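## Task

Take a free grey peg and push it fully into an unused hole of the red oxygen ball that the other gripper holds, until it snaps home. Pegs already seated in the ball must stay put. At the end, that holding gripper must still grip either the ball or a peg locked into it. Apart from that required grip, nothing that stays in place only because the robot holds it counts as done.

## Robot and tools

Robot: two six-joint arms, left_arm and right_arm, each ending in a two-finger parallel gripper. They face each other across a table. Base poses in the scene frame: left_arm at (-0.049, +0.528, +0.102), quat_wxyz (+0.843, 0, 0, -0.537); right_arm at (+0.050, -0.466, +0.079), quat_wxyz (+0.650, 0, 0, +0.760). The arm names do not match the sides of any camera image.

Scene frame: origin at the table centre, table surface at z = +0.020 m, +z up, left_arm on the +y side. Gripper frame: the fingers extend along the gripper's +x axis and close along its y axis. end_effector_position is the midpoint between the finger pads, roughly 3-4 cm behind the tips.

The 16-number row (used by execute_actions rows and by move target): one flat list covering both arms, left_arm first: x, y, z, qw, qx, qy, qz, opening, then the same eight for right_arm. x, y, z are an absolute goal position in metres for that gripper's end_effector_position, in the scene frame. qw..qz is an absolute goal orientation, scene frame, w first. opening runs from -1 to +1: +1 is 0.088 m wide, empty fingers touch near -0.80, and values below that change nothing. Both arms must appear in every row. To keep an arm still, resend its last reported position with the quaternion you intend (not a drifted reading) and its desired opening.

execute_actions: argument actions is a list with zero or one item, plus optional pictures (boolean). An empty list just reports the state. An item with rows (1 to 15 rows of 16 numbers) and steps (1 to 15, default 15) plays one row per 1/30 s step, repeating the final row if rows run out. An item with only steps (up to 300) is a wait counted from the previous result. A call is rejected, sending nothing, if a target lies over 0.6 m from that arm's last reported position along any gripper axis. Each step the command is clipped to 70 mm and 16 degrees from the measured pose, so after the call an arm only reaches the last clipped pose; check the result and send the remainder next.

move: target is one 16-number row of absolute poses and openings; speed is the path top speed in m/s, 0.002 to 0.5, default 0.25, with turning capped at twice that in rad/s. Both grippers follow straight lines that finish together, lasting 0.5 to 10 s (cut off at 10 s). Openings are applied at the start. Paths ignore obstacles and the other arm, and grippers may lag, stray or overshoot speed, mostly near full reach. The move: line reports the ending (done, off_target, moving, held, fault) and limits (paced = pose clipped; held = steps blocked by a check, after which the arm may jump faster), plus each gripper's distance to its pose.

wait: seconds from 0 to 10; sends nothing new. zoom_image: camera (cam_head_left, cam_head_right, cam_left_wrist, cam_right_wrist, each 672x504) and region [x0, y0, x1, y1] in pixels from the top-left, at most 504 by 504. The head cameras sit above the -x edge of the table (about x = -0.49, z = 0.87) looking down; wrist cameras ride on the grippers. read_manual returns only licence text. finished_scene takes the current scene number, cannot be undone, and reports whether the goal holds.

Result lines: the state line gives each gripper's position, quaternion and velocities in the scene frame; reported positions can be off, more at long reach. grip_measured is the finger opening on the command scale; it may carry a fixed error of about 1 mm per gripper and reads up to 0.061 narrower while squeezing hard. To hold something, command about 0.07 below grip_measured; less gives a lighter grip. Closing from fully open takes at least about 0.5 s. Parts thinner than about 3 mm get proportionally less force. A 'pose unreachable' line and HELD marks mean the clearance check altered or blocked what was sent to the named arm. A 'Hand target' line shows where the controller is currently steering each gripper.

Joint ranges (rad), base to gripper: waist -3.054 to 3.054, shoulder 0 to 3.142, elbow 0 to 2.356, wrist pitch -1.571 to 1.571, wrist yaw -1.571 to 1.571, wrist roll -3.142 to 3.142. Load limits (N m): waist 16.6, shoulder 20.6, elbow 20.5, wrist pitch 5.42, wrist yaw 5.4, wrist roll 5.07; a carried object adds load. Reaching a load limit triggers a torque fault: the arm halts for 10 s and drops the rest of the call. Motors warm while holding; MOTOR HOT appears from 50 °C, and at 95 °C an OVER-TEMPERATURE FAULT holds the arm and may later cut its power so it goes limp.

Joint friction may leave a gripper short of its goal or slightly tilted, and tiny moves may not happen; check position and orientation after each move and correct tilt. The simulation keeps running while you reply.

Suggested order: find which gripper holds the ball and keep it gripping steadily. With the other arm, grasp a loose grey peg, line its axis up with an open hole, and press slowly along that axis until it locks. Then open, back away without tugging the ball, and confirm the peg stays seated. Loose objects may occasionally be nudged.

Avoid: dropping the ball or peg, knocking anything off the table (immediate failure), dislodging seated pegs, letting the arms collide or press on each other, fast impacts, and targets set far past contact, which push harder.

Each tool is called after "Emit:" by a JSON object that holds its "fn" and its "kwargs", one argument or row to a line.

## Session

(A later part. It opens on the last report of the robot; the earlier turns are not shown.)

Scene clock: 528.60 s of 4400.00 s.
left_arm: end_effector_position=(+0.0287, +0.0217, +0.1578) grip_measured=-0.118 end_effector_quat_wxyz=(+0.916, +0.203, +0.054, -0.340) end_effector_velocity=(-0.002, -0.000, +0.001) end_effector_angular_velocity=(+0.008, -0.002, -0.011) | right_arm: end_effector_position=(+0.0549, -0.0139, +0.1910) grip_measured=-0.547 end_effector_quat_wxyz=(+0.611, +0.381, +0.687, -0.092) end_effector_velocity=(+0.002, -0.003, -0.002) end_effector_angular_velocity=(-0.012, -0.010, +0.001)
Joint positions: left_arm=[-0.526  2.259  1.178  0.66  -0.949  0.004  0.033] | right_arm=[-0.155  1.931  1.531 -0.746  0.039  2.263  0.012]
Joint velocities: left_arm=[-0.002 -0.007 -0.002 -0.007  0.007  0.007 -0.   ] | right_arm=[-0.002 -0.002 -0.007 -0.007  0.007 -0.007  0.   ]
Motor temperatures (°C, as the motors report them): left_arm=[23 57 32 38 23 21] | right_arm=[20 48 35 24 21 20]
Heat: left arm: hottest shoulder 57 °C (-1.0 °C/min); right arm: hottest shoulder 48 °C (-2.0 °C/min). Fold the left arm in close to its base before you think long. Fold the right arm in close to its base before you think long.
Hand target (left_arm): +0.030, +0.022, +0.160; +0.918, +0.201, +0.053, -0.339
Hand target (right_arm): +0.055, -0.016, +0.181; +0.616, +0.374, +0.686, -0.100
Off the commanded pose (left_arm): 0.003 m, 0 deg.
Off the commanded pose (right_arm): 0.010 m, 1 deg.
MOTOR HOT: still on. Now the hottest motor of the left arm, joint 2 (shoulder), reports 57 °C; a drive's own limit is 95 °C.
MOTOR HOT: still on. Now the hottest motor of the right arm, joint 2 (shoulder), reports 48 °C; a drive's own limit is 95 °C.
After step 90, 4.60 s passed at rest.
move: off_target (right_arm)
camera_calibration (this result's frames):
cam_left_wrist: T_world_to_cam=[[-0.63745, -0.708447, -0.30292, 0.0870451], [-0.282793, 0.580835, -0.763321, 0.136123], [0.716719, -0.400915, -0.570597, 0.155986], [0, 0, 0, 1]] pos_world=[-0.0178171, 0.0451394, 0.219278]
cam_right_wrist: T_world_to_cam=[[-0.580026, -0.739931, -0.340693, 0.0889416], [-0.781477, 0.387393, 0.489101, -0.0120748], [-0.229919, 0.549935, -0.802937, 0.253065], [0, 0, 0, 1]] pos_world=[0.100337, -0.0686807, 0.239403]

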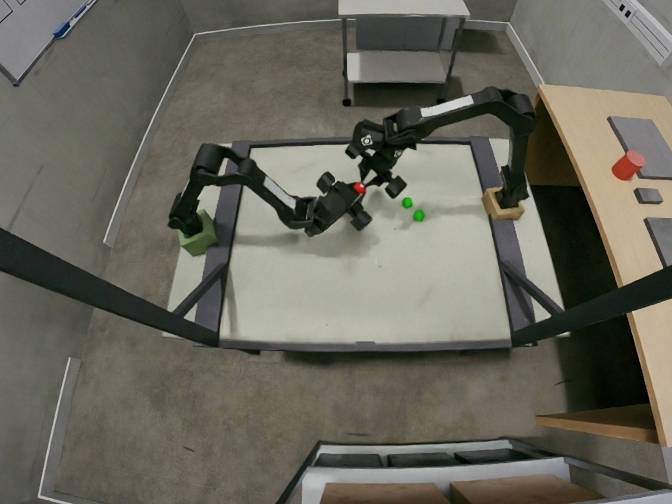

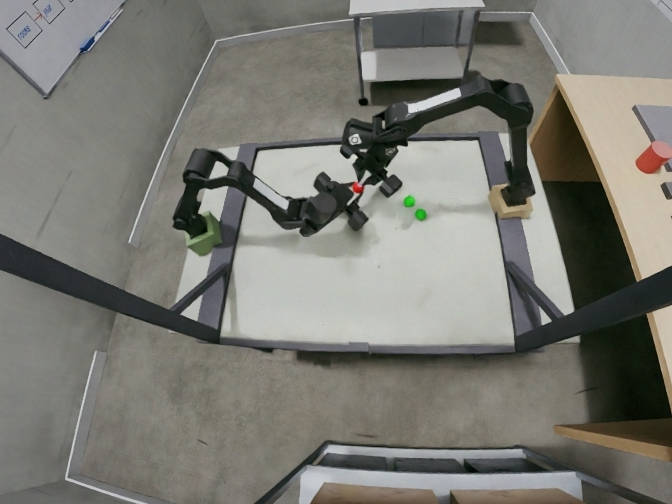

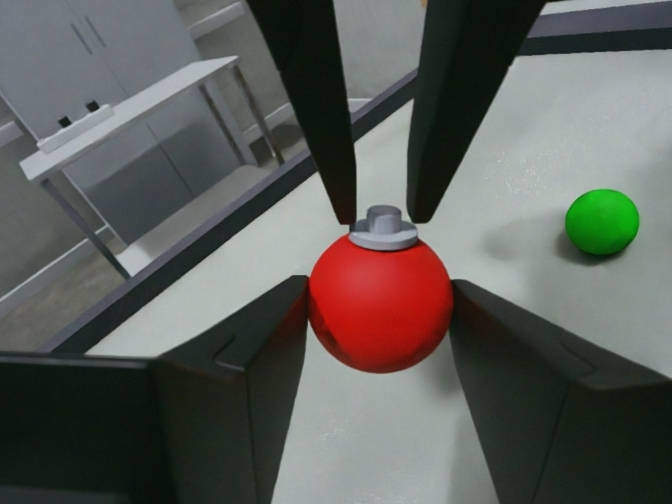

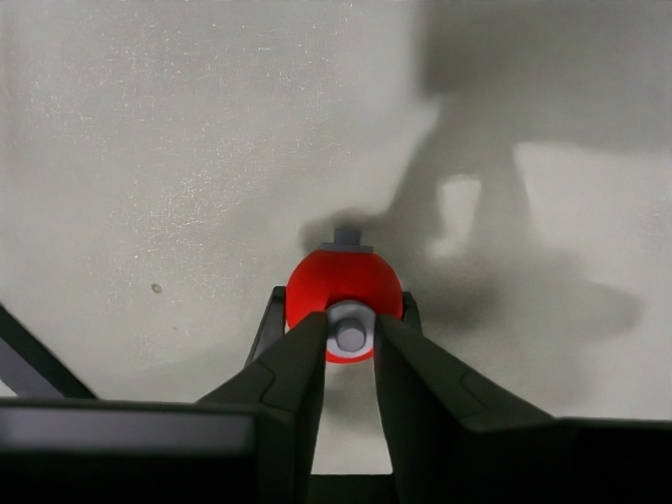

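Emit:
{"fn": "execute_actions", "kwargs": {
  "actions": [
    {"rows": [[0.0297,0.0216,0.1605,0.918,0.201,0.053,-0.339,-0.20, 0.0549,-0.0157,0.1805,0.6159,0.3743,0.6859,-0.1002,-0.58],[0.0297,0.0216,0.1605,0.918,0.201,0.053,-0.339,-0.20, 0.0549,-0.0155,0.1801,0.6159,0.3743,0.6859,-0.1002,-0.58],[0.0297,0.0216,0.1605,0.918,0.201,0.053,-0.339,-0.20, 0.0549,-0.0153,0.1797,0.6159,0.3743,0.6859,-0.1002,-0.58],[0.0297,0.0216,0.1605,0.918,0.201,0.053,-0.339,-0.20, 0.0549,-0.0151,0.1793,0.6159,0.3743,0.6859,-0.1002,-0.58],[0.0297,0.0216,0.1605,0.918,0.201,0.053,-0.339,-0.20, 0.0549,-0.0150,0.1789,0.6159,0.3743,0.6859,-0.1002,-0.58],[0.0297,0.0216,0.1605,0.918,0.201,0.053,-0.339,-0.20, 0.0549,-0.0150,0.1789,0.6159,0.3743,0.6859,-0.1002,-0.58],[0.0297,0.0216,0.1605,0.918,0.201,0.053,-0.339,-0.20, 0.0549,-0.0150,0.1789,0.6159,0.3743,0.6859,-0.1002,-0.58],[0.0297,0.0216,0.1605,0.918,0.201,0.053,-0.339,-0.20, 0.0549,-0.0150,0.1789,0.6159,0.3743,0.6859,-0.1002,-0.58],[0.0297,0.0216,0.1605,0.918,0.201,0.053,-0.339,-0.20, 0.0549,-0.0150,0.1789,0.6159,0.3743,0.6859,-0.1002,-0.58],[0.0297,0.0216,0.1605,0.918,0.201,0.053,-0.339,-0.20, 0.0549,-0.0150,0.1789,0.6159,0.3743,0.6859,-0.1002,-0.58],[0.0297,0.0216,0.1605,0.918,0.201,0.053,-0.339,-0.20, 0.0549,-0.0150,0.1789,0.6159,0.3743,0.6859,-0.1002,-0.62],[0.0297,0.0216,0.1605,0.918,0.201,0.053,-0.339,-0.20, 0.0549,-0.0150,0.1789,0.6159,0.3743,0.6859,-0.1002,-0.66],[0.0297,0.0216,0.1605,0.918,0.201,0.053,-0.339,-0.20, 0.0549,-0.0150,0.1789,0.6159,0.3743,0.6859,-0.1002,-0.70],[0.0297,0.0216,0.1605,0.918,0.201,0.053,-0.339,-0.20, 0.0549,-0.0150,0.1789,0.6159,0.3743,0.6859,-0.1002,-0.74],[0.0297,0.0216,0.1605,0.918,0.201,0.053,-0.339,-0.20, 0.0549,-0.0150,0.1789,0.6159,0.3743,0.6859,-0.1002,-0.78]], "steps": 15}
  ],
  "pictures": false
}}

Emit:
{"fn": "wait", "kwargs": {
  "seconds": 0.3
}}

Scene clock: 541.50 s of 4400.00 s.
left_arm: end_effector_position=(+0.0291, +0.0220, +0.1579) grip_measured=-0.118 end_effector_quat_wxyz=(+0.917, +0.203, +0.054, -0.339) end_effector_velocity=(-0.003, +0.001, -0.001) end_effector_angular_velocity=(+0.011, -0.000, +0.001) | right_arm: end_effector_position=(+0.0548, -0.0128, +0.1893) grip_measured=-0.688 end_effector_quat_wxyz=(+0.611, +0.382, +0.688, -0.091) end_effector_velocity=(+0.002, +0.001, +0.001) end_effector_angular_velocity=(+0.007, -0.016, +0.015)
Joint positions: left_arm=[-0.526  2.259  1.178  0.66  -0.951  0.004  0.033] | right_arm=[-0.154  1.935  1.529 -0.739  0.039  2.263  0.005]
Joint velocities: left_arm=[-0.007 -0.002  0.002 -0.022 -0.007 -0.007 -0.   ] | right_arm=[-0.002 -0.002 -0.002  0.007  0.007 -0.022 -0.044]
Motor temperatures (°C, as the motors report them): left_arm=[23 57 32 38 23 21] | right_arm=[20 47 35 25 21 20]
Heat: left arm: hottest shoulder 57 °C (+0.0 °C/min); right arm: hottest shoulder 47 °C (-4.0 °C/min). Fold the left arm in close to its base before you think long.
Hand target (left_arm): +0.030, +0.022, +0.160; +0.918, +0.201, +0.053, -0.339
Hand target (right_arm): +0.055, -0.015, +0.179; +0.616, +0.374, +0.686, -0.100
Off the commanded pose (left_arm): 0.003 m, 0 deg.
Off the commanded pose (right_arm): 0.011 m, 1 deg.
MOTOR HOT: still on. Now the hottest motor of the left arm, joint 2 (shoulder), reports 57 °C; a drive's own limit is 95 °C.
MOTOR HOT: cleared. Now the hottest motor of the right arm, joint 2 (shoulder), reports 47 °C.
Steps of this call (steps 1 to 90: nothing new was sent; then 9.40 s passed at rest; steps 91 to 105: all 15 steps of this action). Readings (end_effector_position):
91: left_arm (+0.0287, +0.0217, +0.1578) | right_arm (+0.0549, -0.0138, +0.1910)
92: left_arm (+0.0287, +0.0217, +0.1578) | right_arm (+0.0549, -0.0136, +0.1909)
94: left_arm (+0.0287, +0.0217, +0.1578) | right_arm (+0.0549, -0.0132, +0.1908)
98: left_arm (+0.0287, +0.0217, +0.1578) | right_arm (+0.0549, -0.0130, +0.1895)
105: the state above

Scene clock: 541.80 s of 4400.00 s.
left_arm: end_effector_position=(+0.0291, +0.0220, +0.1579) grip_measured=-0.118 end_effector_quat_wxyz=(+0.917, +0.203, +0.054, -0.339) end_effector_velocity=(+0.002, +0.002, -0.000) end_effector_angular_velocity=(-0.010, +0.010, +0.014) | right_arm: end_effector_position=(+0.0548, -0.0128, +0.1893) grip_measured=-0.717 end_effector_quat_wxyz=(+0.611, +0.382, +0.688, -0.091) end_effector_velocity=(+0.002, -0.005, -0.002) end_effector_angular_velocity=(-0.022, +0.004, +0.002)
Joint positions: left_arm=[-0.526  2.259  1.178  0.66  -0.951  0.004  0.033] | right_arm=[-0.154  1.935  1.529 -0.739  0.039  2.263  0.004]
Joint velocities: left_arm=[ 0.002 -0.002 -0.002 -0.007 -0.007 -0.022 -0.   ] | right_arm=[-0.007 -0.002 -0.002 -0.022 -0.007 -0.007 -0.   ]
Motor temperatures (°C, as the motors report them): left_arm=[23 57 32 38 23 21] | right_arm=[20 47 35 25 21 20]
Heat: left arm: hottest shoulder 57 °C (+0.0 °C/min); right arm: hottest shoulder 47 °C (-4.0 °C/min). Fold the left arm in close to its base before you think long.
Hand target (left_arm): +0.030, +0.022, +0.160; +0.918, +0.201, +0.053, -0.339
Hand target (right_arm): +0.055, -0.015, +0.179; +0.616, +0.374, +0.686, -0.100
Off the commanded pose (left_arm): 0.003 m, 0 deg.
Off the commanded pose (right_arm): 0.011 m, 1 deg.
MOTOR HOT: still on. Now the hottest motor of the left arm, joint 2 (shoulder), reports 57 °C; a drive's own limit is 95 °C.
Steps of this call (steps 1 to 9: nothing new was sent). Readings (end_effector_position):
1: left_arm (+0.0291, +0.0220, +0.1579) | right_arm (+0.0548, -0.0128, +0.1893)
2: left_arm (+0.0291, +0.0220, +0.1579) | right_arm (+0.0548, -0.0128, +0.1893)
4: left_arm (+0.0291, +0.0220, +0.1579) | right_arm (+0.0548, -0.0128, +0.1893)
8: left_arm (+0.0291, +0.0220, +0.1579) | right_arm (+0.0548, -0.0128, +0.1893)
9: the state above
camera_calibration (this result's frames):
cam_left_wrist: T_world_to_cam=[[-0.635709, -0.709819, -0.303365, 0.0875258], [-0.283432, 0.580181, -0.763581, 0.136245], [0.718011, -0.399432, -0.570012, 0.155698], [0, 0, 0, 1]] pos_world=[-0.0175361, 0.0452718, 0.219336]
cam_right_wrist: T_world_to_cam=[[-0.579745, -0.739762, -0.341538, 0.0891665], [-0.781623, 0.386535, 0.489546, -0.0118602], [-0.230131, 0.550766, -0.802307, 0.250984], [0, 0, 0, 1]] pos_world=[0.100183, -0.0676871, 0.237626]

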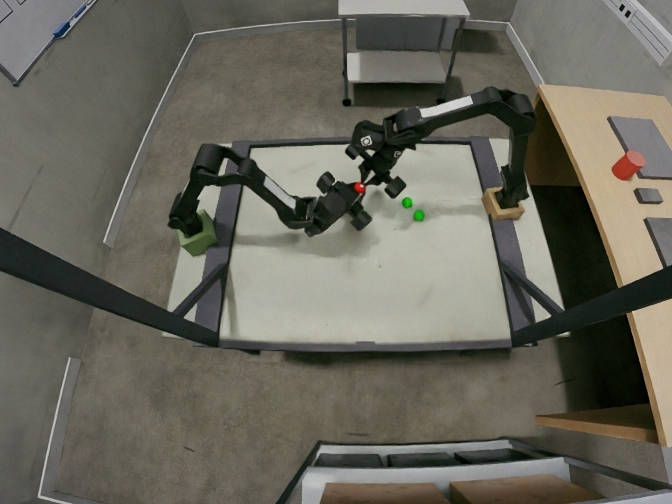

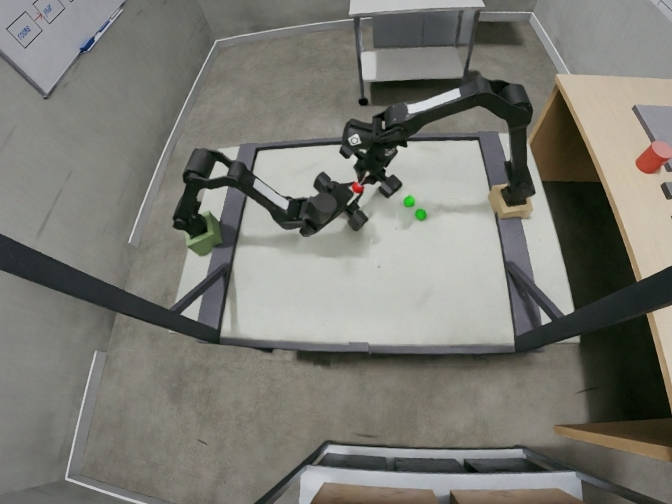

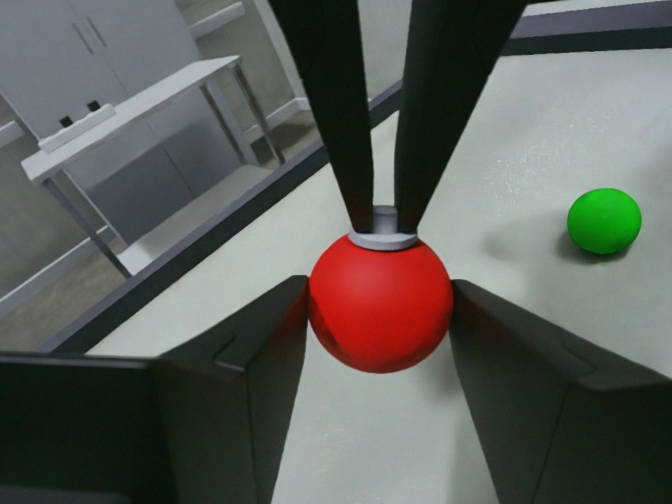

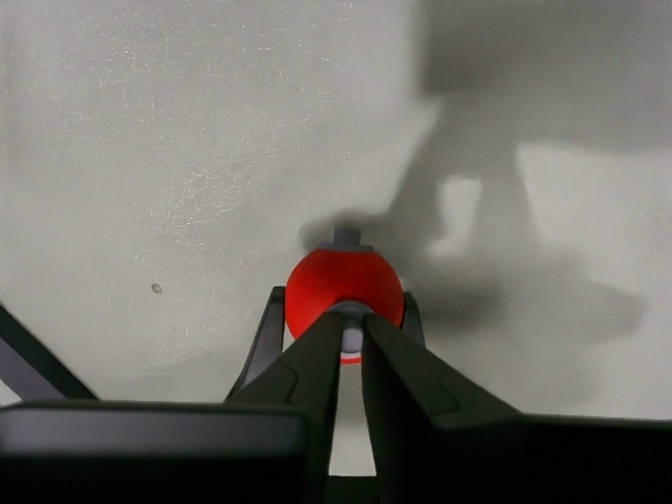

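Emit:
{"fn": "move", "kwargs": {
  "target": [0.0297,0.0216,0.1605,0.918,0.201,0.053,-0.339,-0.20, 0.0547,-0.0140,0.2038,0.6070,0.3884,0.6890,-0.0838,-0.79],
  "speed": 0.015
}}

Emit:
{"fn": "zoom_image", "kwargs": {
  "camera": "cam_left_wrist",
  "region": [330, 170, 435, 275]
}}

Scene clock: 551.67 s of 4400.00 s.
left_arm: end_effector_position=(+0.0290, +0.0214, +0.1593) grip_measured=-0.118 end_effector_quat_wxyz=(+0.917, +0.200, +0.053, -0.340) end_effector_velocity=(+0.003, +0.004, +0.001) end_effector_angular_velocity=(-0.009, -0.004, +0.024) | right_arm: end_effector_position=(+0.0548, -0.0145, +0.1939) grip_measured=-0.717 end_effector_quat_wxyz=(+0.611, +0.382, +0.688, -0.091) end_effector_velocity=(-0.002, +0.001, -0.001) end_effector_angular_velocity=(+0.002, -0.002, +0.025)
Joint positions: left_arm=[-0.526  2.257  1.178  0.664 -0.951  0.004  0.033] | right_arm=[-0.154  1.924  1.532 -0.751  0.039  2.263  0.004]
Joint velocities: left_arm=[ 0.002 -0.002 -0.007  0.007 -0.022 -0.007 -0.   ] | right_arm=[ 0.002  0.002 -0.002  0.007 -0.007 -0.022  0.   ]
Motor temperatures (°C, as the motors report them): left_arm=[23 58 32 38 23 21] | right_arm=[20 47 35 25 21 20]
Heat: left arm: hottest shoulder 58 °C (+1.0 °C/min); right arm: hottest shoulder 47 °C (-4.0 °C/min). Fold the left arm in close to its base before you think long.
Hand target (left_arm): +0.030, +0.022, +0.160; +0.918, +0.201, +0.053, -0.339
Hand target (right_arm): +0.055, -0.014, +0.204; +0.607, +0.388, +0.689, -0.084
Off the commanded pose (left_arm): 0.001 m, 0 deg.
Off the commanded pose (right_arm): 0.010 m, 1 deg.
MOTOR HOT: still on. Now the hottest motor of the left arm, joint 2 (shoulder), reports 58 °C; a drive's own limit is 95 °C.
After step 90, 5.67 s passed at rest.
move: off_target (right_arm)
camera_calibration (this result's frames):
cam_left_wrist: T_world_to_cam=[[-0.636471, -0.711311, -0.298232, 0.0867537], [-0.283706, 0.575456, -0.767047, 0.138296], [0.717228, -0.403593, -0.568064, 0.156201], [0, 0, 0, 1]] pos_world=[-0.0175798, 0.0451668, 0.220684]
cam_right_wrist: T_world_to_cam=[[-0.579747, -0.738978, -0.343227, 0.0898721], [-0.781621, 0.385413, 0.490434, -0.0136725], [-0.230136, 0.552601, -0.801043, 0.255374], [0, 0, 0, 1]] pos_world=[0.100187, -0.0694369, 0.242118]

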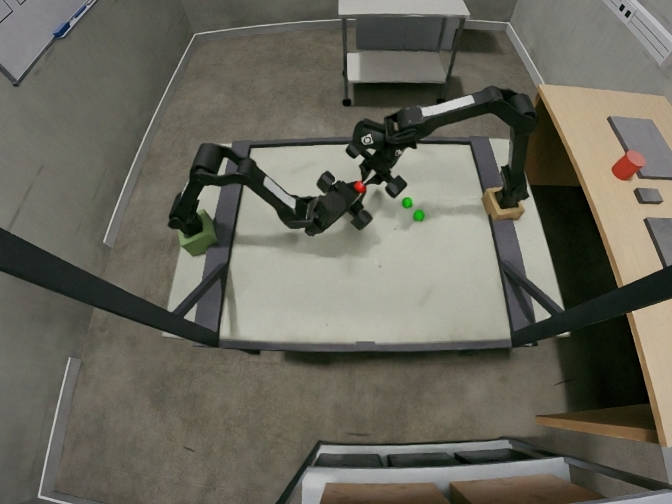

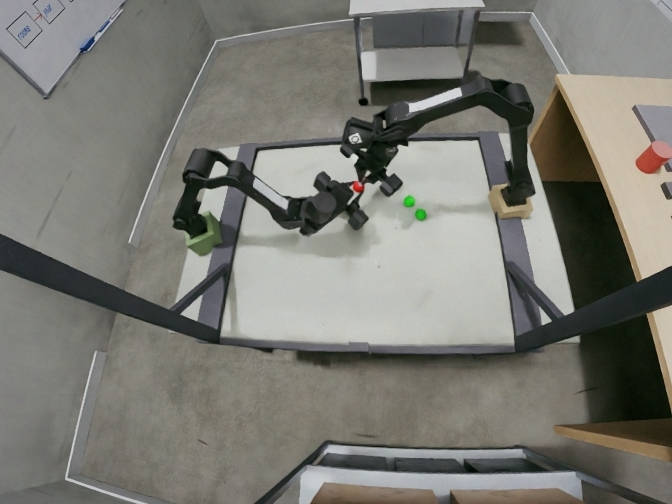

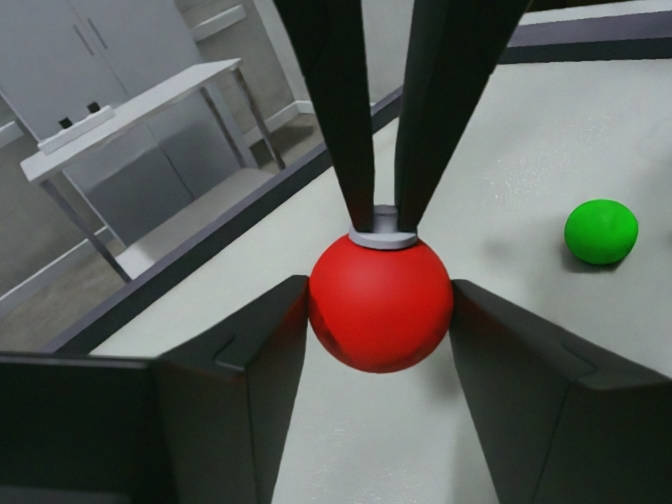

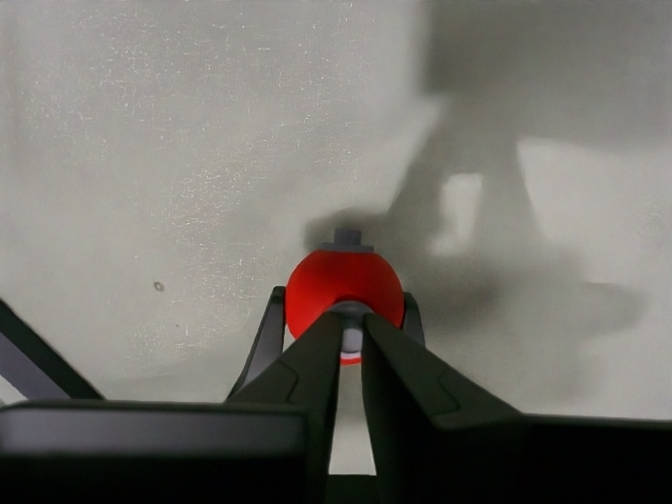

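Region (330, 170, 435, 275) of cam_left_wrist's 672x504 image, scaled by 4.800, with more detail than that image has.

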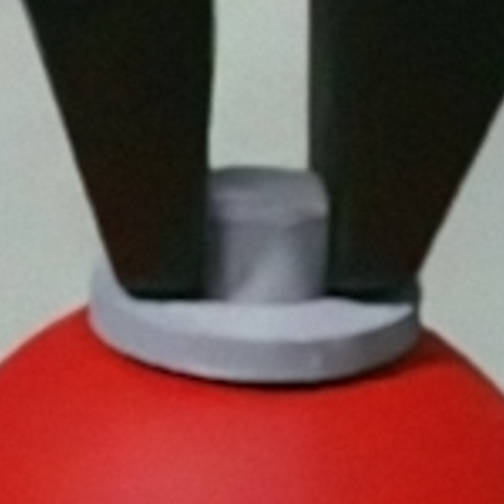

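Emit:
{"fn": "move", "kwargs": {
  "target": [0.0302,0.0271,0.1477,0.9142,0.2215,0.0585,-0.3376,-0.20, 0.0545,-0.0150,0.2165,0.6031,0.3945,0.6898,-0.0769,-0.79],
  "speed": 0.02
}}

Emit:
{"fn": "zoom_image", "kwargs": {
  "camera": "cam_left_wrist",
  "region": [330, 170, 435, 275]
}}

Scene clock: 563.40 s of 4400.00 s.
left_arm: end_effector_position=(+0.0289, +0.0212, +0.1610) grip_measured=-0.118 end_effector_quat_wxyz=(+0.918, +0.199, +0.053, -0.340) end_effector_velocity=(-0.000, +0.002, -0.000) end_effector_angular_velocity=(+0.011, -0.000, +0.006) | right_arm: end_effector_position=(+0.0548, -0.0159, +0.1996) grip_measured=-0.717 end_effector_quat_wxyz=(+0.610, +0.384, +0.688, -0.089) end_effector_velocity=(+0.002, +0.002, +0.003) end_effector_angular_velocity=(+0.012, +0.004, +0.002)
Joint positions: left_arm=[-0.526  2.254  1.178  0.664 -0.95   0.004  0.033] | right_arm=[-0.154  1.913  1.538 -0.764  0.039  2.263  0.004]
Joint velocities: left_arm=[-0.002 -0.007 -0.002 -0.022 -0.007 -0.007 -0.   ] | right_arm=[-0.007 -0.002  0.002  0.007 -0.007 -0.007 -0.   ]
Motor temperatures (°C, as the motors report them): left_arm=[23 57 32 37 23 21] | right_arm=[20 51 35 24 21 20]
Heat: left arm: hottest shoulder 57 °C (+0.0 °C/min); right arm: hottest shoulder 51 °C (-1.0 °C/min). Fold the left arm in close to its base before you think long. Fold the right arm in close to its base before you think long.
Hand target (left_arm): +0.030, +0.027, +0.148; +0.913, +0.221, +0.058, -0.337
Hand target (right_arm): +0.055, -0.015, +0.216; +0.603, +0.394, +0.689, -0.077
Off the commanded pose (left_arm): 0.015 m, 3 deg.
Off the commanded pose (right_arm): 0.017 m, 2 deg.
MOTOR HOT: a motor of the right arm reached 50 °C. Now the hottest motor of the right arm, joint 2 (shoulder), reports 51 °C. The temperature limit of the motors' drives, at which the controller stops that arm, is 95 °C. To cool a motor, set the load down, stop pushing, or move to a pose that needs little force.
MOTOR HOT: still on. Now the hottest motor of the left arm, joint 2 (shoulder), reports 57 °C; a drive's own limit is 95 °C.
After step 90, 7.37 s passed at rest.
move: off_target (left_arm, right_arm)
camera_calibration (this result's frames):
cam_left_wrist: T_world_to_cam=[[-0.637139, -0.71176, -0.295721, 0.0866798], [-0.283747, 0.573342, -0.768614, 0.139974], [0.716618, -0.405804, -0.567258, 0.157067], [0, 0, 0, 1]] pos_world=[-0.0176129, 0.0451807, 0.222317]
cam_right_wrist: T_world_to_cam=[[-0.579751, -0.737531, -0.346319, 0.0914415], [-0.781616, 0.383352, 0.492055, -0.0162841], [-0.230144, 0.555957, -0.798715, 0.260297], [0, 0, 0, 1]] pos_world=[0.100191, -0.0710303, 0.247583]

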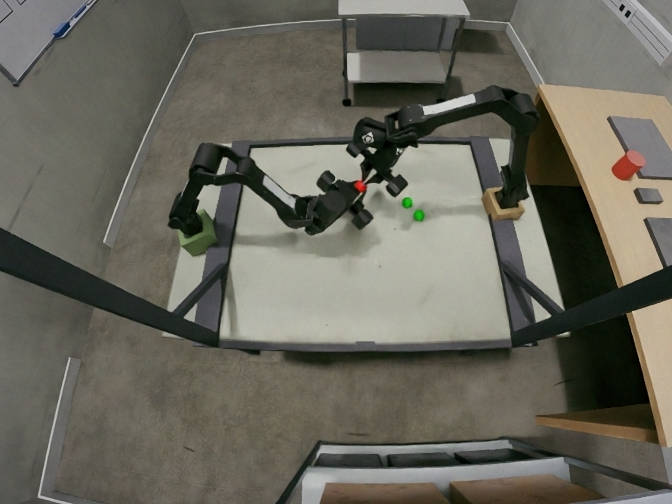

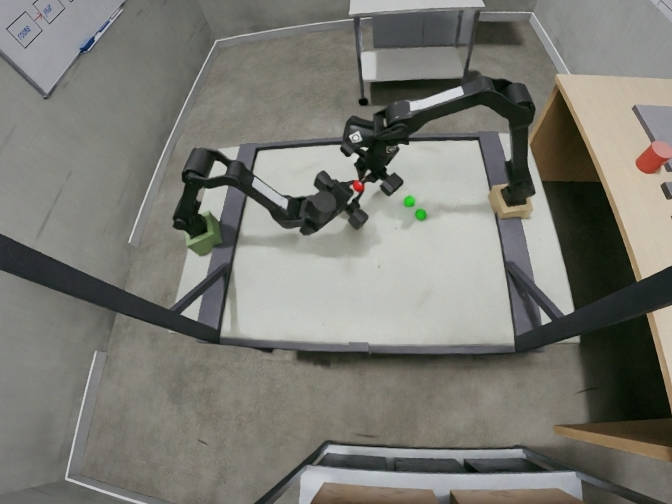

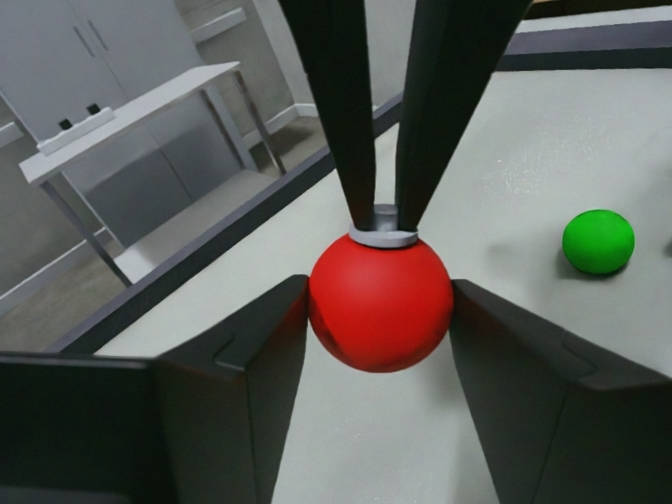

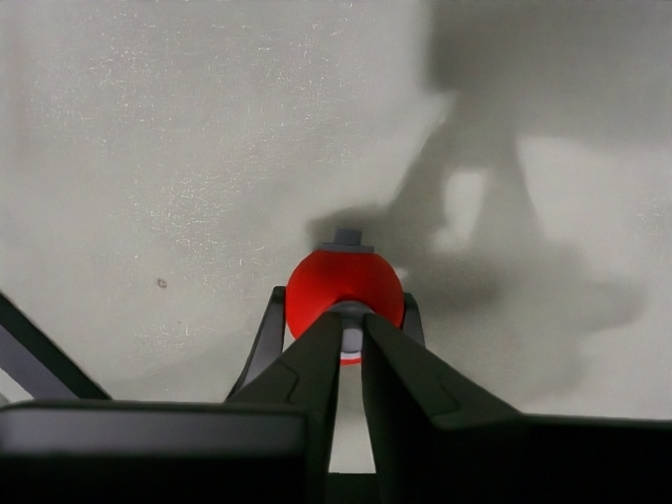

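Region (330, 170, 435, 275) of cam_left_wrist's 672x504 image, scaled by 4.800, with more detail than that image has.

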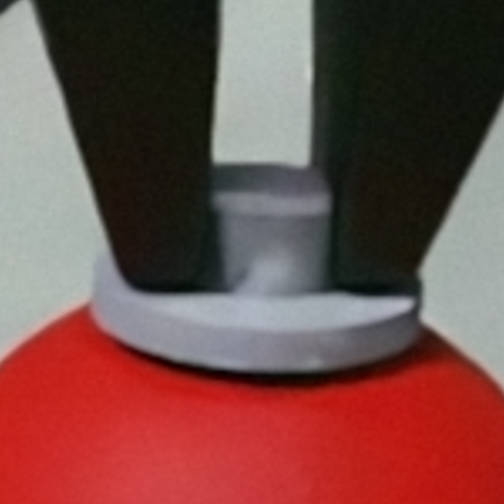

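Emit:
{"fn": "execute_actions", "kwargs": {
  "actions": [
    {"rows": [[0.0293,0.0240,0.1560,0.916,0.208,0.055,-0.339,-0.20, 0.0547,-0.0156,0.2080,0.607,0.389,0.689,-0.083,-0.79],[0.0291,0.0225,0.1590,0.917,0.203,0.054,-0.340,-0.20, 0.0548,-0.0158,0.2030,0.609,0.386,0.688,-0.087,-0.79],[0.0289,0.0212,0.1610,0.918,0.199,0.053,-0.340,-0.20, 0.0548,-0.0159,0.1996,0.610,0.384,0.688,-0.089,-0.79],[0.0289,0.0212,0.1610,0.918,0.199,0.053,-0.340,-0.20, 0.0548,-0.0159,0.1996,0.610,0.384,0.688,-0.089,-0.79],[0.0289,0.0212,0.1610,0.918,0.199,0.053,-0.340,-0.20, 0.0548,-0.0159,0.1996,0.610,0.384,0.688,-0.089,-0.79],[0.0289,0.0212,0.1610,0.918,0.199,0.053,-0.340,-0.20, 0.0548,-0.0159,0.1996,0.610,0.384,0.688,-0.089,-0.79],[0.0289,0.0212,0.1610,0.918,0.199,0.053,-0.340,-0.20, 0.0548,-0.0159,0.1996,0.610,0.384,0.688,-0.089,-0.79],[0.0289,0.0212,0.1610,0.918,0.199,0.053,-0.340,-0.20, 0.0548,-0.0159,0.1996,0.610,0.384,0.688,-0.089,-0.79],[0.0289,0.0212,0.1610,0.918,0.199,0.053,-0.340,-0.20, 0.0548,-0.0159,0.1996,0.610,0.384,0.688,-0.089,-0.72],[0.0289,0.0212,0.1610,0.918,0.199,0.053,-0.340,-0.20, 0.0548,-0.0159,0.1996,0.610,0.384,0.688,-0.089,-0.66],[0.0289,0.0212,0.1610,0.918,0.199,0.053,-0.340,-0.20, 0.0548,-0.0159,0.1996,0.610,0.384,0.688,-0.089,-0.57]], "steps": 15}
  ],
  "pictures": false
}}

Emit:
{"fn": "wait", "kwargs": {
  "seconds": 0.4
}}

Emit:
{"fn": "zoom_image", "kwargs": {
  "camera": "cam_left_wrist",
  "region": [330, 170, 435, 275]
}}

Scene clock: 576.53 s of 4400.00 s.
left_arm: end_effector_position=(+0.0289, +0.0205, +0.1633) grip_measured=-0.118 end_effector_quat_wxyz=(+0.918, +0.196, +0.052, -0.340) end_effector_velocity=(-0.000, +0.006, -0.011) end_effector_angular_velocity=(+0.086, -0.014, +0.003) | right_arm: end_effector_position=(+0.0546, -0.0158, +0.1996) grip_measured=-0.600 end_effector_quat_wxyz=(+0.610, +0.384, +0.688, -0.089) end_effector_velocity=(-0.002, +0.001, +0.001) end_effector_angular_velocity=(+0.006, +0.011, +0.027)
Joint positions: left_arm=[-0.526  2.251  1.181  0.664 -0.951  0.004  0.033] | right_arm=[-0.154  1.913  1.538 -0.763  0.039  2.263  0.01 ]
Joint velocities: left_arm=[-0.002 -0.002 -0.002 -0.081 -0.007  0.007 -0.   ] | right_arm=[-0.002 -0.002 -0.002  0.007 -0.022 -0.022  0.014]
Motor temperatures (°C, as the motors report them): left_arm=[23 56 31 35 23 21] | right_arm=[20 56 36 24 21 20]
Heat: left arm: hottest shoulder 56 °C (-1.0 °C/min); right arm: hottest shoulder 56 °C (+6.0 °C/min). Fold the left arm in close to its base before you think long. Fold the right arm in close to its base before you think long.
Hand target (left_arm): +0.029, +0.021, +0.161; +0.918, +0.199, +0.053, -0.340
Hand target (right_arm): +0.055, -0.016, +0.200; +0.610, +0.384, +0.688, -0.089
Off the commanded pose (left_arm): 0.002 m, 0 deg.
Off the commanded pose (right_arm): 0.000 m, 0 deg.
MOTOR HOT: still on. Now the hottest motor of the left arm, joint 2 (shoulder), reports 56 °C; a drive's own limit is 95 °C.
MOTOR HOT: still on. Now the hottest motor of the right arm, joint 2 (shoulder), reports 56 °C; a drive's own limit is 95 °C.
Steps of this call (steps 1 to 90: nothing new was sent; then 9.63 s passed at rest; steps 91 to 105: all 15 steps of this action). Readings (end_effector_position):
91: left_arm (+0.0289, +0.0210, +0.1616) | right_arm (+0.0548, -0.0159, +0.1996)
92: left_arm (+0.0288, +0.0208, +0.1624) | right_arm (+0.0548, -0.0159, +0.1996)
94: left_arm (+0.0288, +0.0205, +0.1631) | right_arm (+0.0546, -0.0159, +0.1996)
98: left_arm (+0.0288, +0.0203, +0.1635) | right_arm (+0.0546, -0.0159, +0.1996)
105: the state above

Scene clock: 576.93 s of 4400.00 s.
left_arm: end_effector_position=(+0.0289, +0.0206, +0.1631) grip_measured=-0.118 end_effector_quat_wxyz=(+0.918, +0.196, +0.052, -0.340) end_effector_velocity=(-0.003, -0.000, +0.001) end_effector_angular_velocity=(-0.003, +0.001, +0.001) | right_arm: end_effector_position=(+0.0546, -0.0158, +0.1996) grip_measured=-0.574 end_effector_quat_wxyz=(+0.610, +0.384, +0.688, -0.089) end_effector_velocity=(+0.000, -0.004, +0.002) end_effector_angular_velocity=(-0.013, +0.004, +0.007)
Joint positions: left_arm=[-0.526  2.251  1.181  0.663 -0.951  0.004  0.033] | right_arm=[-0.154  1.913  1.538 -0.763  0.039  2.263  0.011]
Joint velocities: left_arm=[-0.007 -0.002  0.002 -0.007 -0.007 -0.007 -0.   ] | right_arm=[-0.002 -0.007  0.002 -0.022 -0.007 -0.007  0.   ]
Motor temperatures (°C, as the motors report them): left_arm=[23 56 31 35 23 21] | right_arm=[20 56 36 24 21 20]
Heat: left arm: hottest shoulder 56 °C (-1.0 °C/min); right arm: hottest shoulder 56 °C (+6.1 °C/min). Fold the left arm in close to its base before you think long. Fold the right arm in close to its base before you think long.
Hand target (left_arm): +0.029, +0.021, +0.161; +0.918, +0.199, +0.053, -0.340
Hand target (right_arm): +0.055, -0.016, +0.200; +0.610, +0.384, +0.688, -0.089
Off the commanded pose (left_arm): 0.002 m, 0 deg.
Off the commanded pose (right_arm): 0.000 m, 0 deg.
MOTOR HOT: still on. Now the hottest motor of the left arm, joint 2 (shoulder), reports 56 °C; a drive's own limit is 95 °C.
MOTOR HOT: still on. Now the hottest motor of the right arm, joint 2 (shoulder), reports 56 °C; a drive's own limit is 95 °C.
Steps of this call (steps 1 to 12: nothing new was sent). Readings (end_effector_position):
1: left_arm (+0.0289, +0.0206, +0.1631) | right_arm (+0.0546, -0.0158, +0.1996)
2: left_arm (+0.0289, +0.0206, +0.1631) | right_arm (+0.0546, -0.0158, +0.1996)
4: left_arm (+0.0289, +0.0206, +0.1631) | right_arm (+0.0546, -0.0158, +0.1996)
8: left_arm (+0.0289, +0.0206, +0.1631) | right_arm (+0.0546, -0.0158, +0.1996)
12: the state above
camera_calibration (this result's frames):
cam_left_wrist: T_world_to_cam=[[-0.636681, -0.713666, -0.292093, 0.0862591], [-0.284253, 0.569319, -0.771412, 0.142525], [0.716824, -0.408115, -0.565336, 0.157706], [0, 0, 0, 1]] pos_world=[-0.0176143, 0.0447798, 0.224298]
cam_right_wrist: T_world_to_cam=[[-0.579469, -0.73762, -0.3466, 0.0914502], [-0.781761, 0.382866, 0.492202, -0.0164943], [-0.230357, 0.556174, -0.798502, 0.260215], [0, 0, 0, 1]] pos_world=[0.10004, -0.070954, 0.247597]

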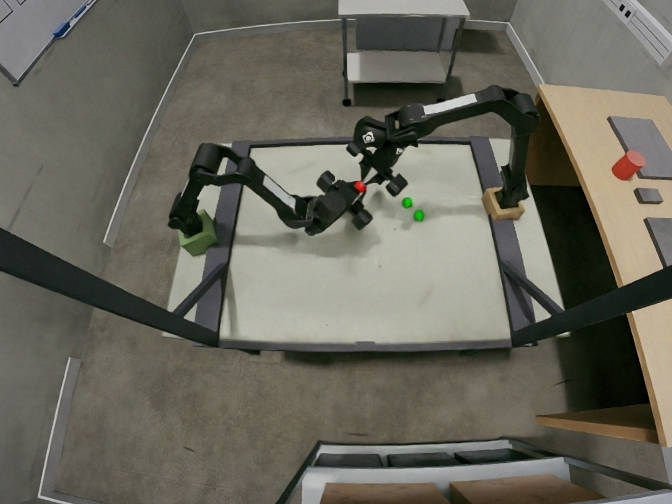

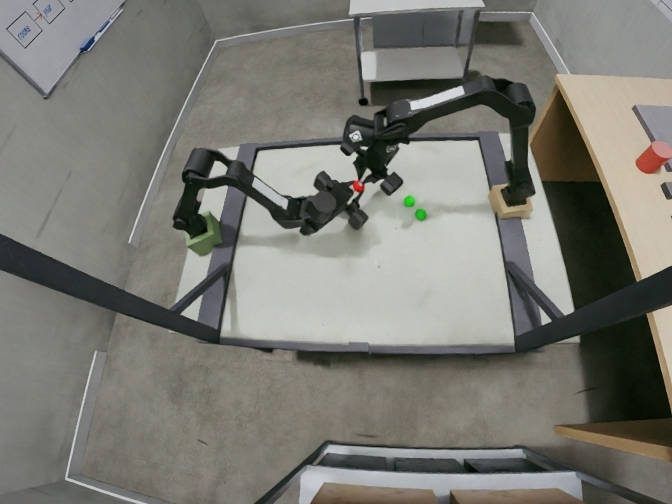

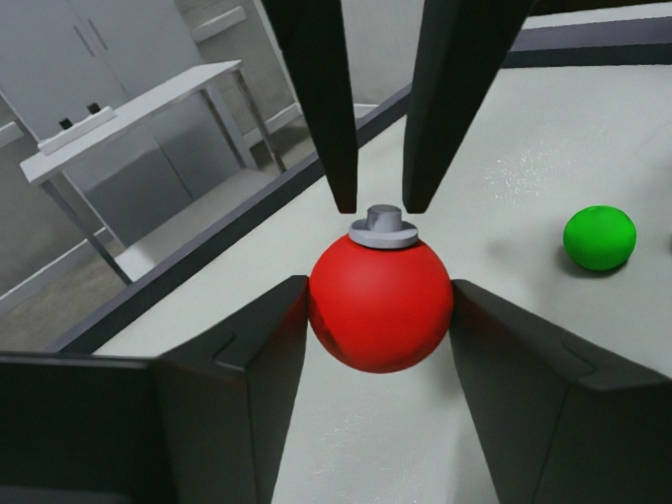

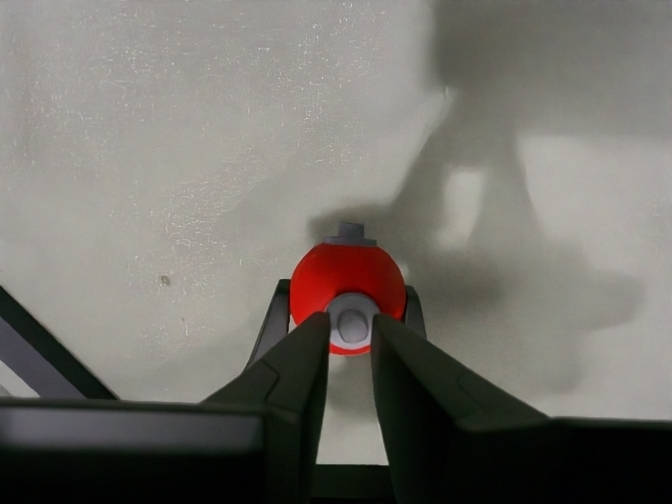

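Region (330, 170, 435, 275) of cam_left_wrist's 672x504 image, scaled by 4.800, with more detail than that image has.

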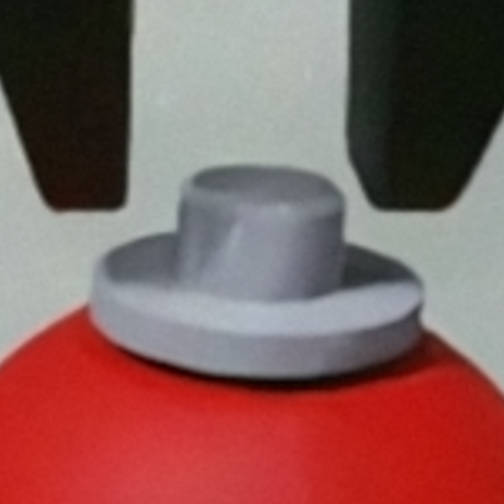

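Emit:
{"fn": "move", "kwargs": {
  "target": [0.0289,0.0212,0.1610,0.918,0.199,0.053,-0.340,-0.20, 0.0173,-0.1376,0.3000,0.4745,0.4745,0.5243,0.5243,0.25],
  "speed": 0.3
}}

Emit:
{"fn": "move", "kwargs": {
  "target": [-0.0024,0.0603,0.3000,0.7414,0.0,0.0,-0.6711,-0.20, 0.0110,-0.0750,0.3000,0.4745,0.4745,0.5243,0.5243,0.25],
  "speed": 0.2
}}

Scene clock: 663.07 s of 4400.00 s.
left_arm: end_effector_position=(+0.0289, +0.0206, +0.1631) grip_measured=-0.118 end_effector_quat_wxyz=(+0.918, +0.196, +0.052, -0.340) end_effector_velocity=(-0.001, +0.000, +0.001) end_effector_angular_velocity=(-0.003, +0.001, +0.006) | right_arm: end_effector_position=(+0.0163, -0.1345, +0.3035) grip_measured=+0.247 end_effector_quat_wxyz=(+0.475, +0.477, +0.522, +0.524) end_effector_velocity=(-0.002, -0.002, +0.001) end_effector_angular_velocity=(+0.008, -0.007, +0.020)
Joint positions: left_arm=[-0.526  2.251  1.181  0.663 -0.951  0.004  0.033] | right_arm=[-0.049  1.042  0.359  0.687  0.014  1.569  0.051]
Joint velocities: left_arm=[-0.002 -0.002  0.002 -0.007 -0.007 -0.007 -0.   ] | right_arm=[-0.002 -0.007 -0.007  0.007 -0.022 -0.007 -0.   ]
Motor temperatures (°C, as the motors report them): left_arm=[23 56 31 36 23 21] | right_arm=[20 52 36 26 21 20]
Heat: left arm: hottest shoulder 56 °C (+1.0 °C/min); right arm: hottest shoulder 52 °C (-1.0 °C/min). Fold the left arm in close to its base before you think long. Fold the right arm in close to its base before you think long.
Hand target (left_arm): +0.029, +0.021, +0.161; +0.918, +0.199, +0.053, -0.340
Hand target (right_arm): +0.017, -0.136, +0.301; +0.477, +0.475, +0.522, +0.524
Off the commanded pose (left_arm): 0.002 m, 0 deg.
Off the commanded pose (right_arm): 0.005 m, 0 deg.
MOTOR HOT: still on. Now the hottest motor of the left arm, joint 2 (shoulder), reports 56 °C; a drive's own limit is 95 °C.
MOTOR HOT: still on. Now the hottest motor of the right arm, joint 2 (shoulder), reports 52 °C; a drive's own limit is 95 °C.
After step 90, 80.43 s passed at rest.
move: done
camera_calibration (this result's frames):
cam_left_wrist: T_world_to_cam=[[-0.636681, -0.713666, -0.292093, 0.0862591], [-0.284253, 0.569319, -0.771412, 0.142525], [0.716824, -0.408115, -0.565336, 0.157706], [0, 0, 0, 1]] pos_world=[-0.0176143, 0.0447798, 0.224298]
cam_right_wrist: T_world_to_cam=[[0.0741966, -0.00604384, -0.997225, 0.302864], [-0.913206, -0.402199, -0.0655077, 0.0137217], [-0.400687, 0.915532, -0.0353611, 0.219892], [0, 0, 0, 1]] pos_world=[0.078167, -0.193969, 0.310699]

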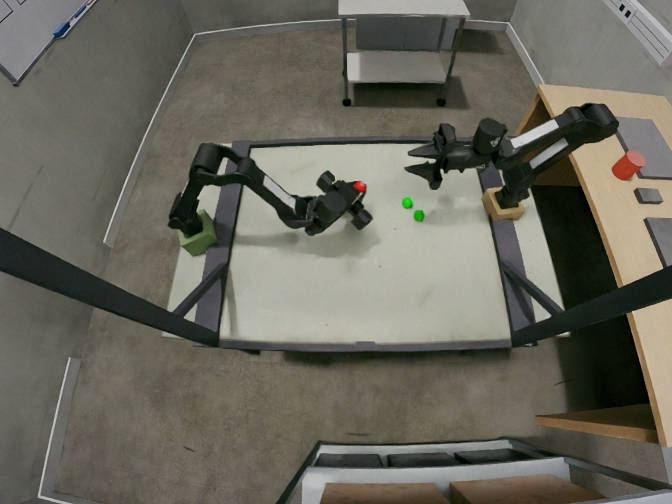

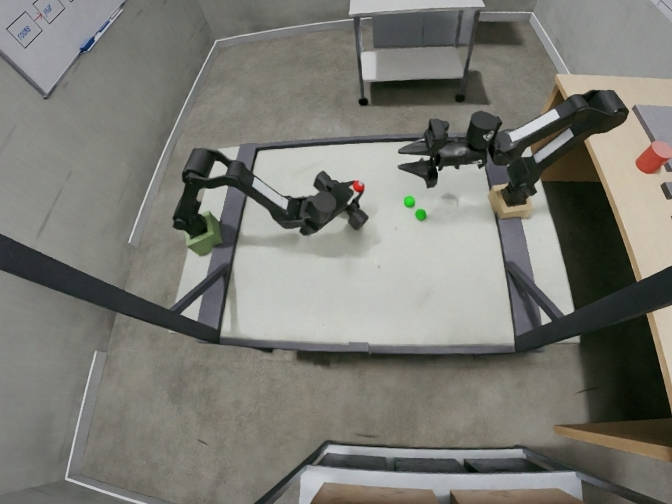

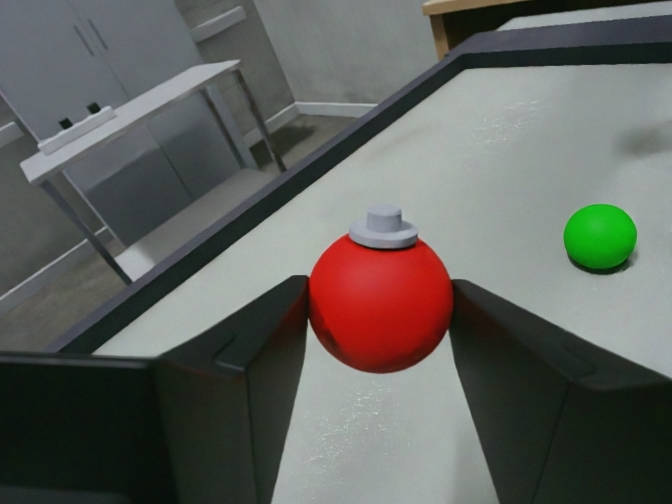

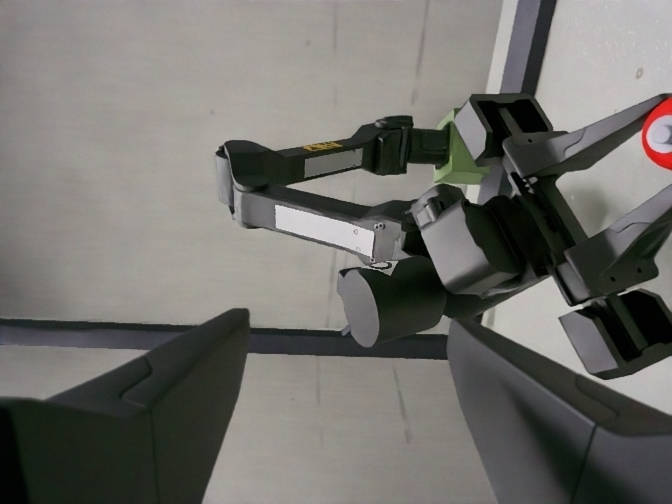

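Scene clock: 665.60 s of 4400.00 s.
left_arm: end_effector_position=(-0.0026, +0.0570, +0.3009) grip_measured=-0.118 end_effector_quat_wxyz=(+0.742, -0.000, -0.001, -0.671) end_effector_velocity=(-0.002, +0.002, -0.001) end_effector_angular_velocity=(+0.007, +0.008, -0.010) | right_arm: end_effector_position=(+0.0108, -0.0773, +0.2992) grip_measured=+0.247 end_effector_quat_wxyz=(+0.475, +0.474, +0.524, +0.524) end_effector_velocity=(+0.000, -0.001, +0.001) end_effector_angular_velocity=(+0.008, -0.007, -0.005)
Joint positions: left_arm=[-0.34   1.741  0.787  0.957 -0.004  0.001  0.033] | right_arm=[-0.056  1.354  0.52   0.834  0.002  1.569  0.051]
Joint velocities: left_arm=[-0.002 -0.007 -0.007 -0.007  0.007 -0.007 -0.   ] | right_arm=[ 0.002 -0.002 -0.002  0.007  0.007 -0.007 -0.   ]
Motor temperatures (°C, as the motors report them): left_arm=[23 56 31 36 23 21] | right_arm=[20 51 36 26 21 20]
Heat: left arm: hottest shoulder 56 °C (+1.0 °C/min); right arm: hottest shoulder 51 °C (-2.0 °C/min). Fold the left arm in close to its base before you think long. Fold the right arm in close to its base before you think long.
Hand target (left_arm): -0.002, +0.060, +0.300; +0.742, -0.001, +0.001, -0.671
Hand target (right_arm): +0.011, -0.075, +0.299; +0.474, +0.474, +0.524, +0.524
Off the commanded pose (left_arm): 0.003 m, 0 deg.
Off the commanded pose (right_arm): 0.002 m, 0 deg.
MOTOR HOT: still on. Now the hottest motor of the left arm, joint 2 (shoulder), reports 56 °C; a drive's own limit is 95 °C.
MOTOR HOT: still on. Now the hottest motor of the right arm, joint 2 (shoulder), reports 51 °C; a drive's own limit is 95 °C.
move: done
camera_calibration (this result's frames):
cam_left_wrist: T_world_to_cam=[[-0.992984, -0.112131, 0.0375479, -0.00191567], [-0.0772884, 0.375109, -0.923753, 0.276553], [0.0894964, -0.920174, -0.381144, 0.245145], [0, 0, 0, 1]] pos_world=[-0.00246747, 0.121624, 0.348974]
cam_right_wrist: T_world_to_cam=[[0.0747009, -0.00977704, -0.997158, 0.299032], [-0.910859, -0.407688, -0.0642385, 0.0306082], [-0.405901, 0.913069, -0.0393602, 0.166234], [0, 0, 0, 1]] pos_world=[0.0730163, -0.136381, 0.306692]

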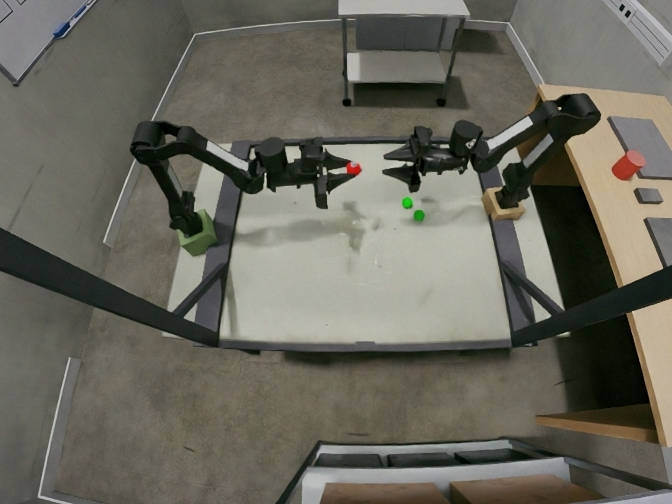

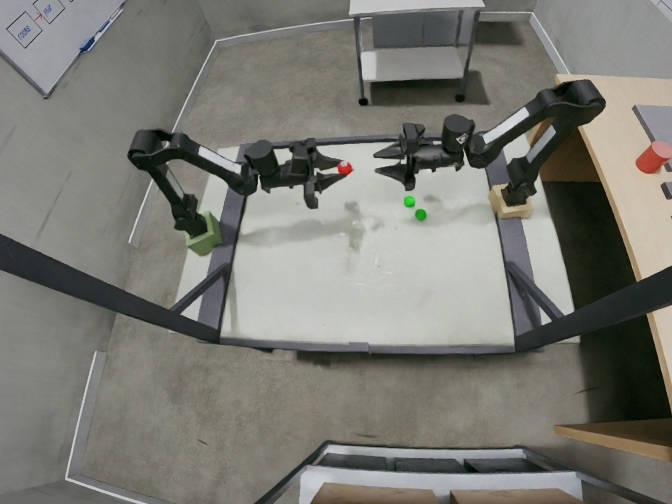

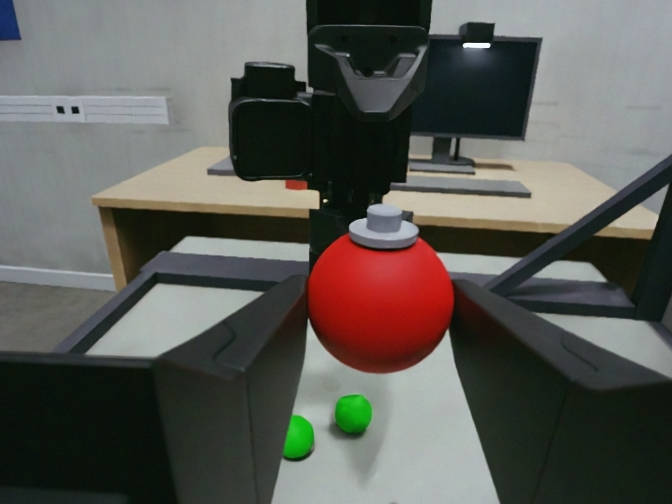

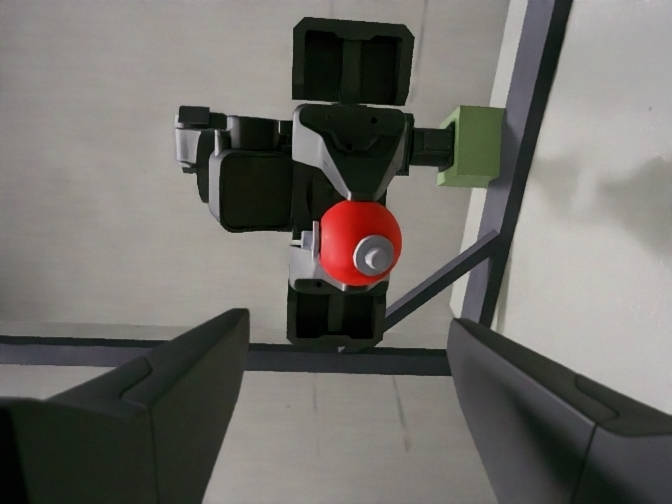

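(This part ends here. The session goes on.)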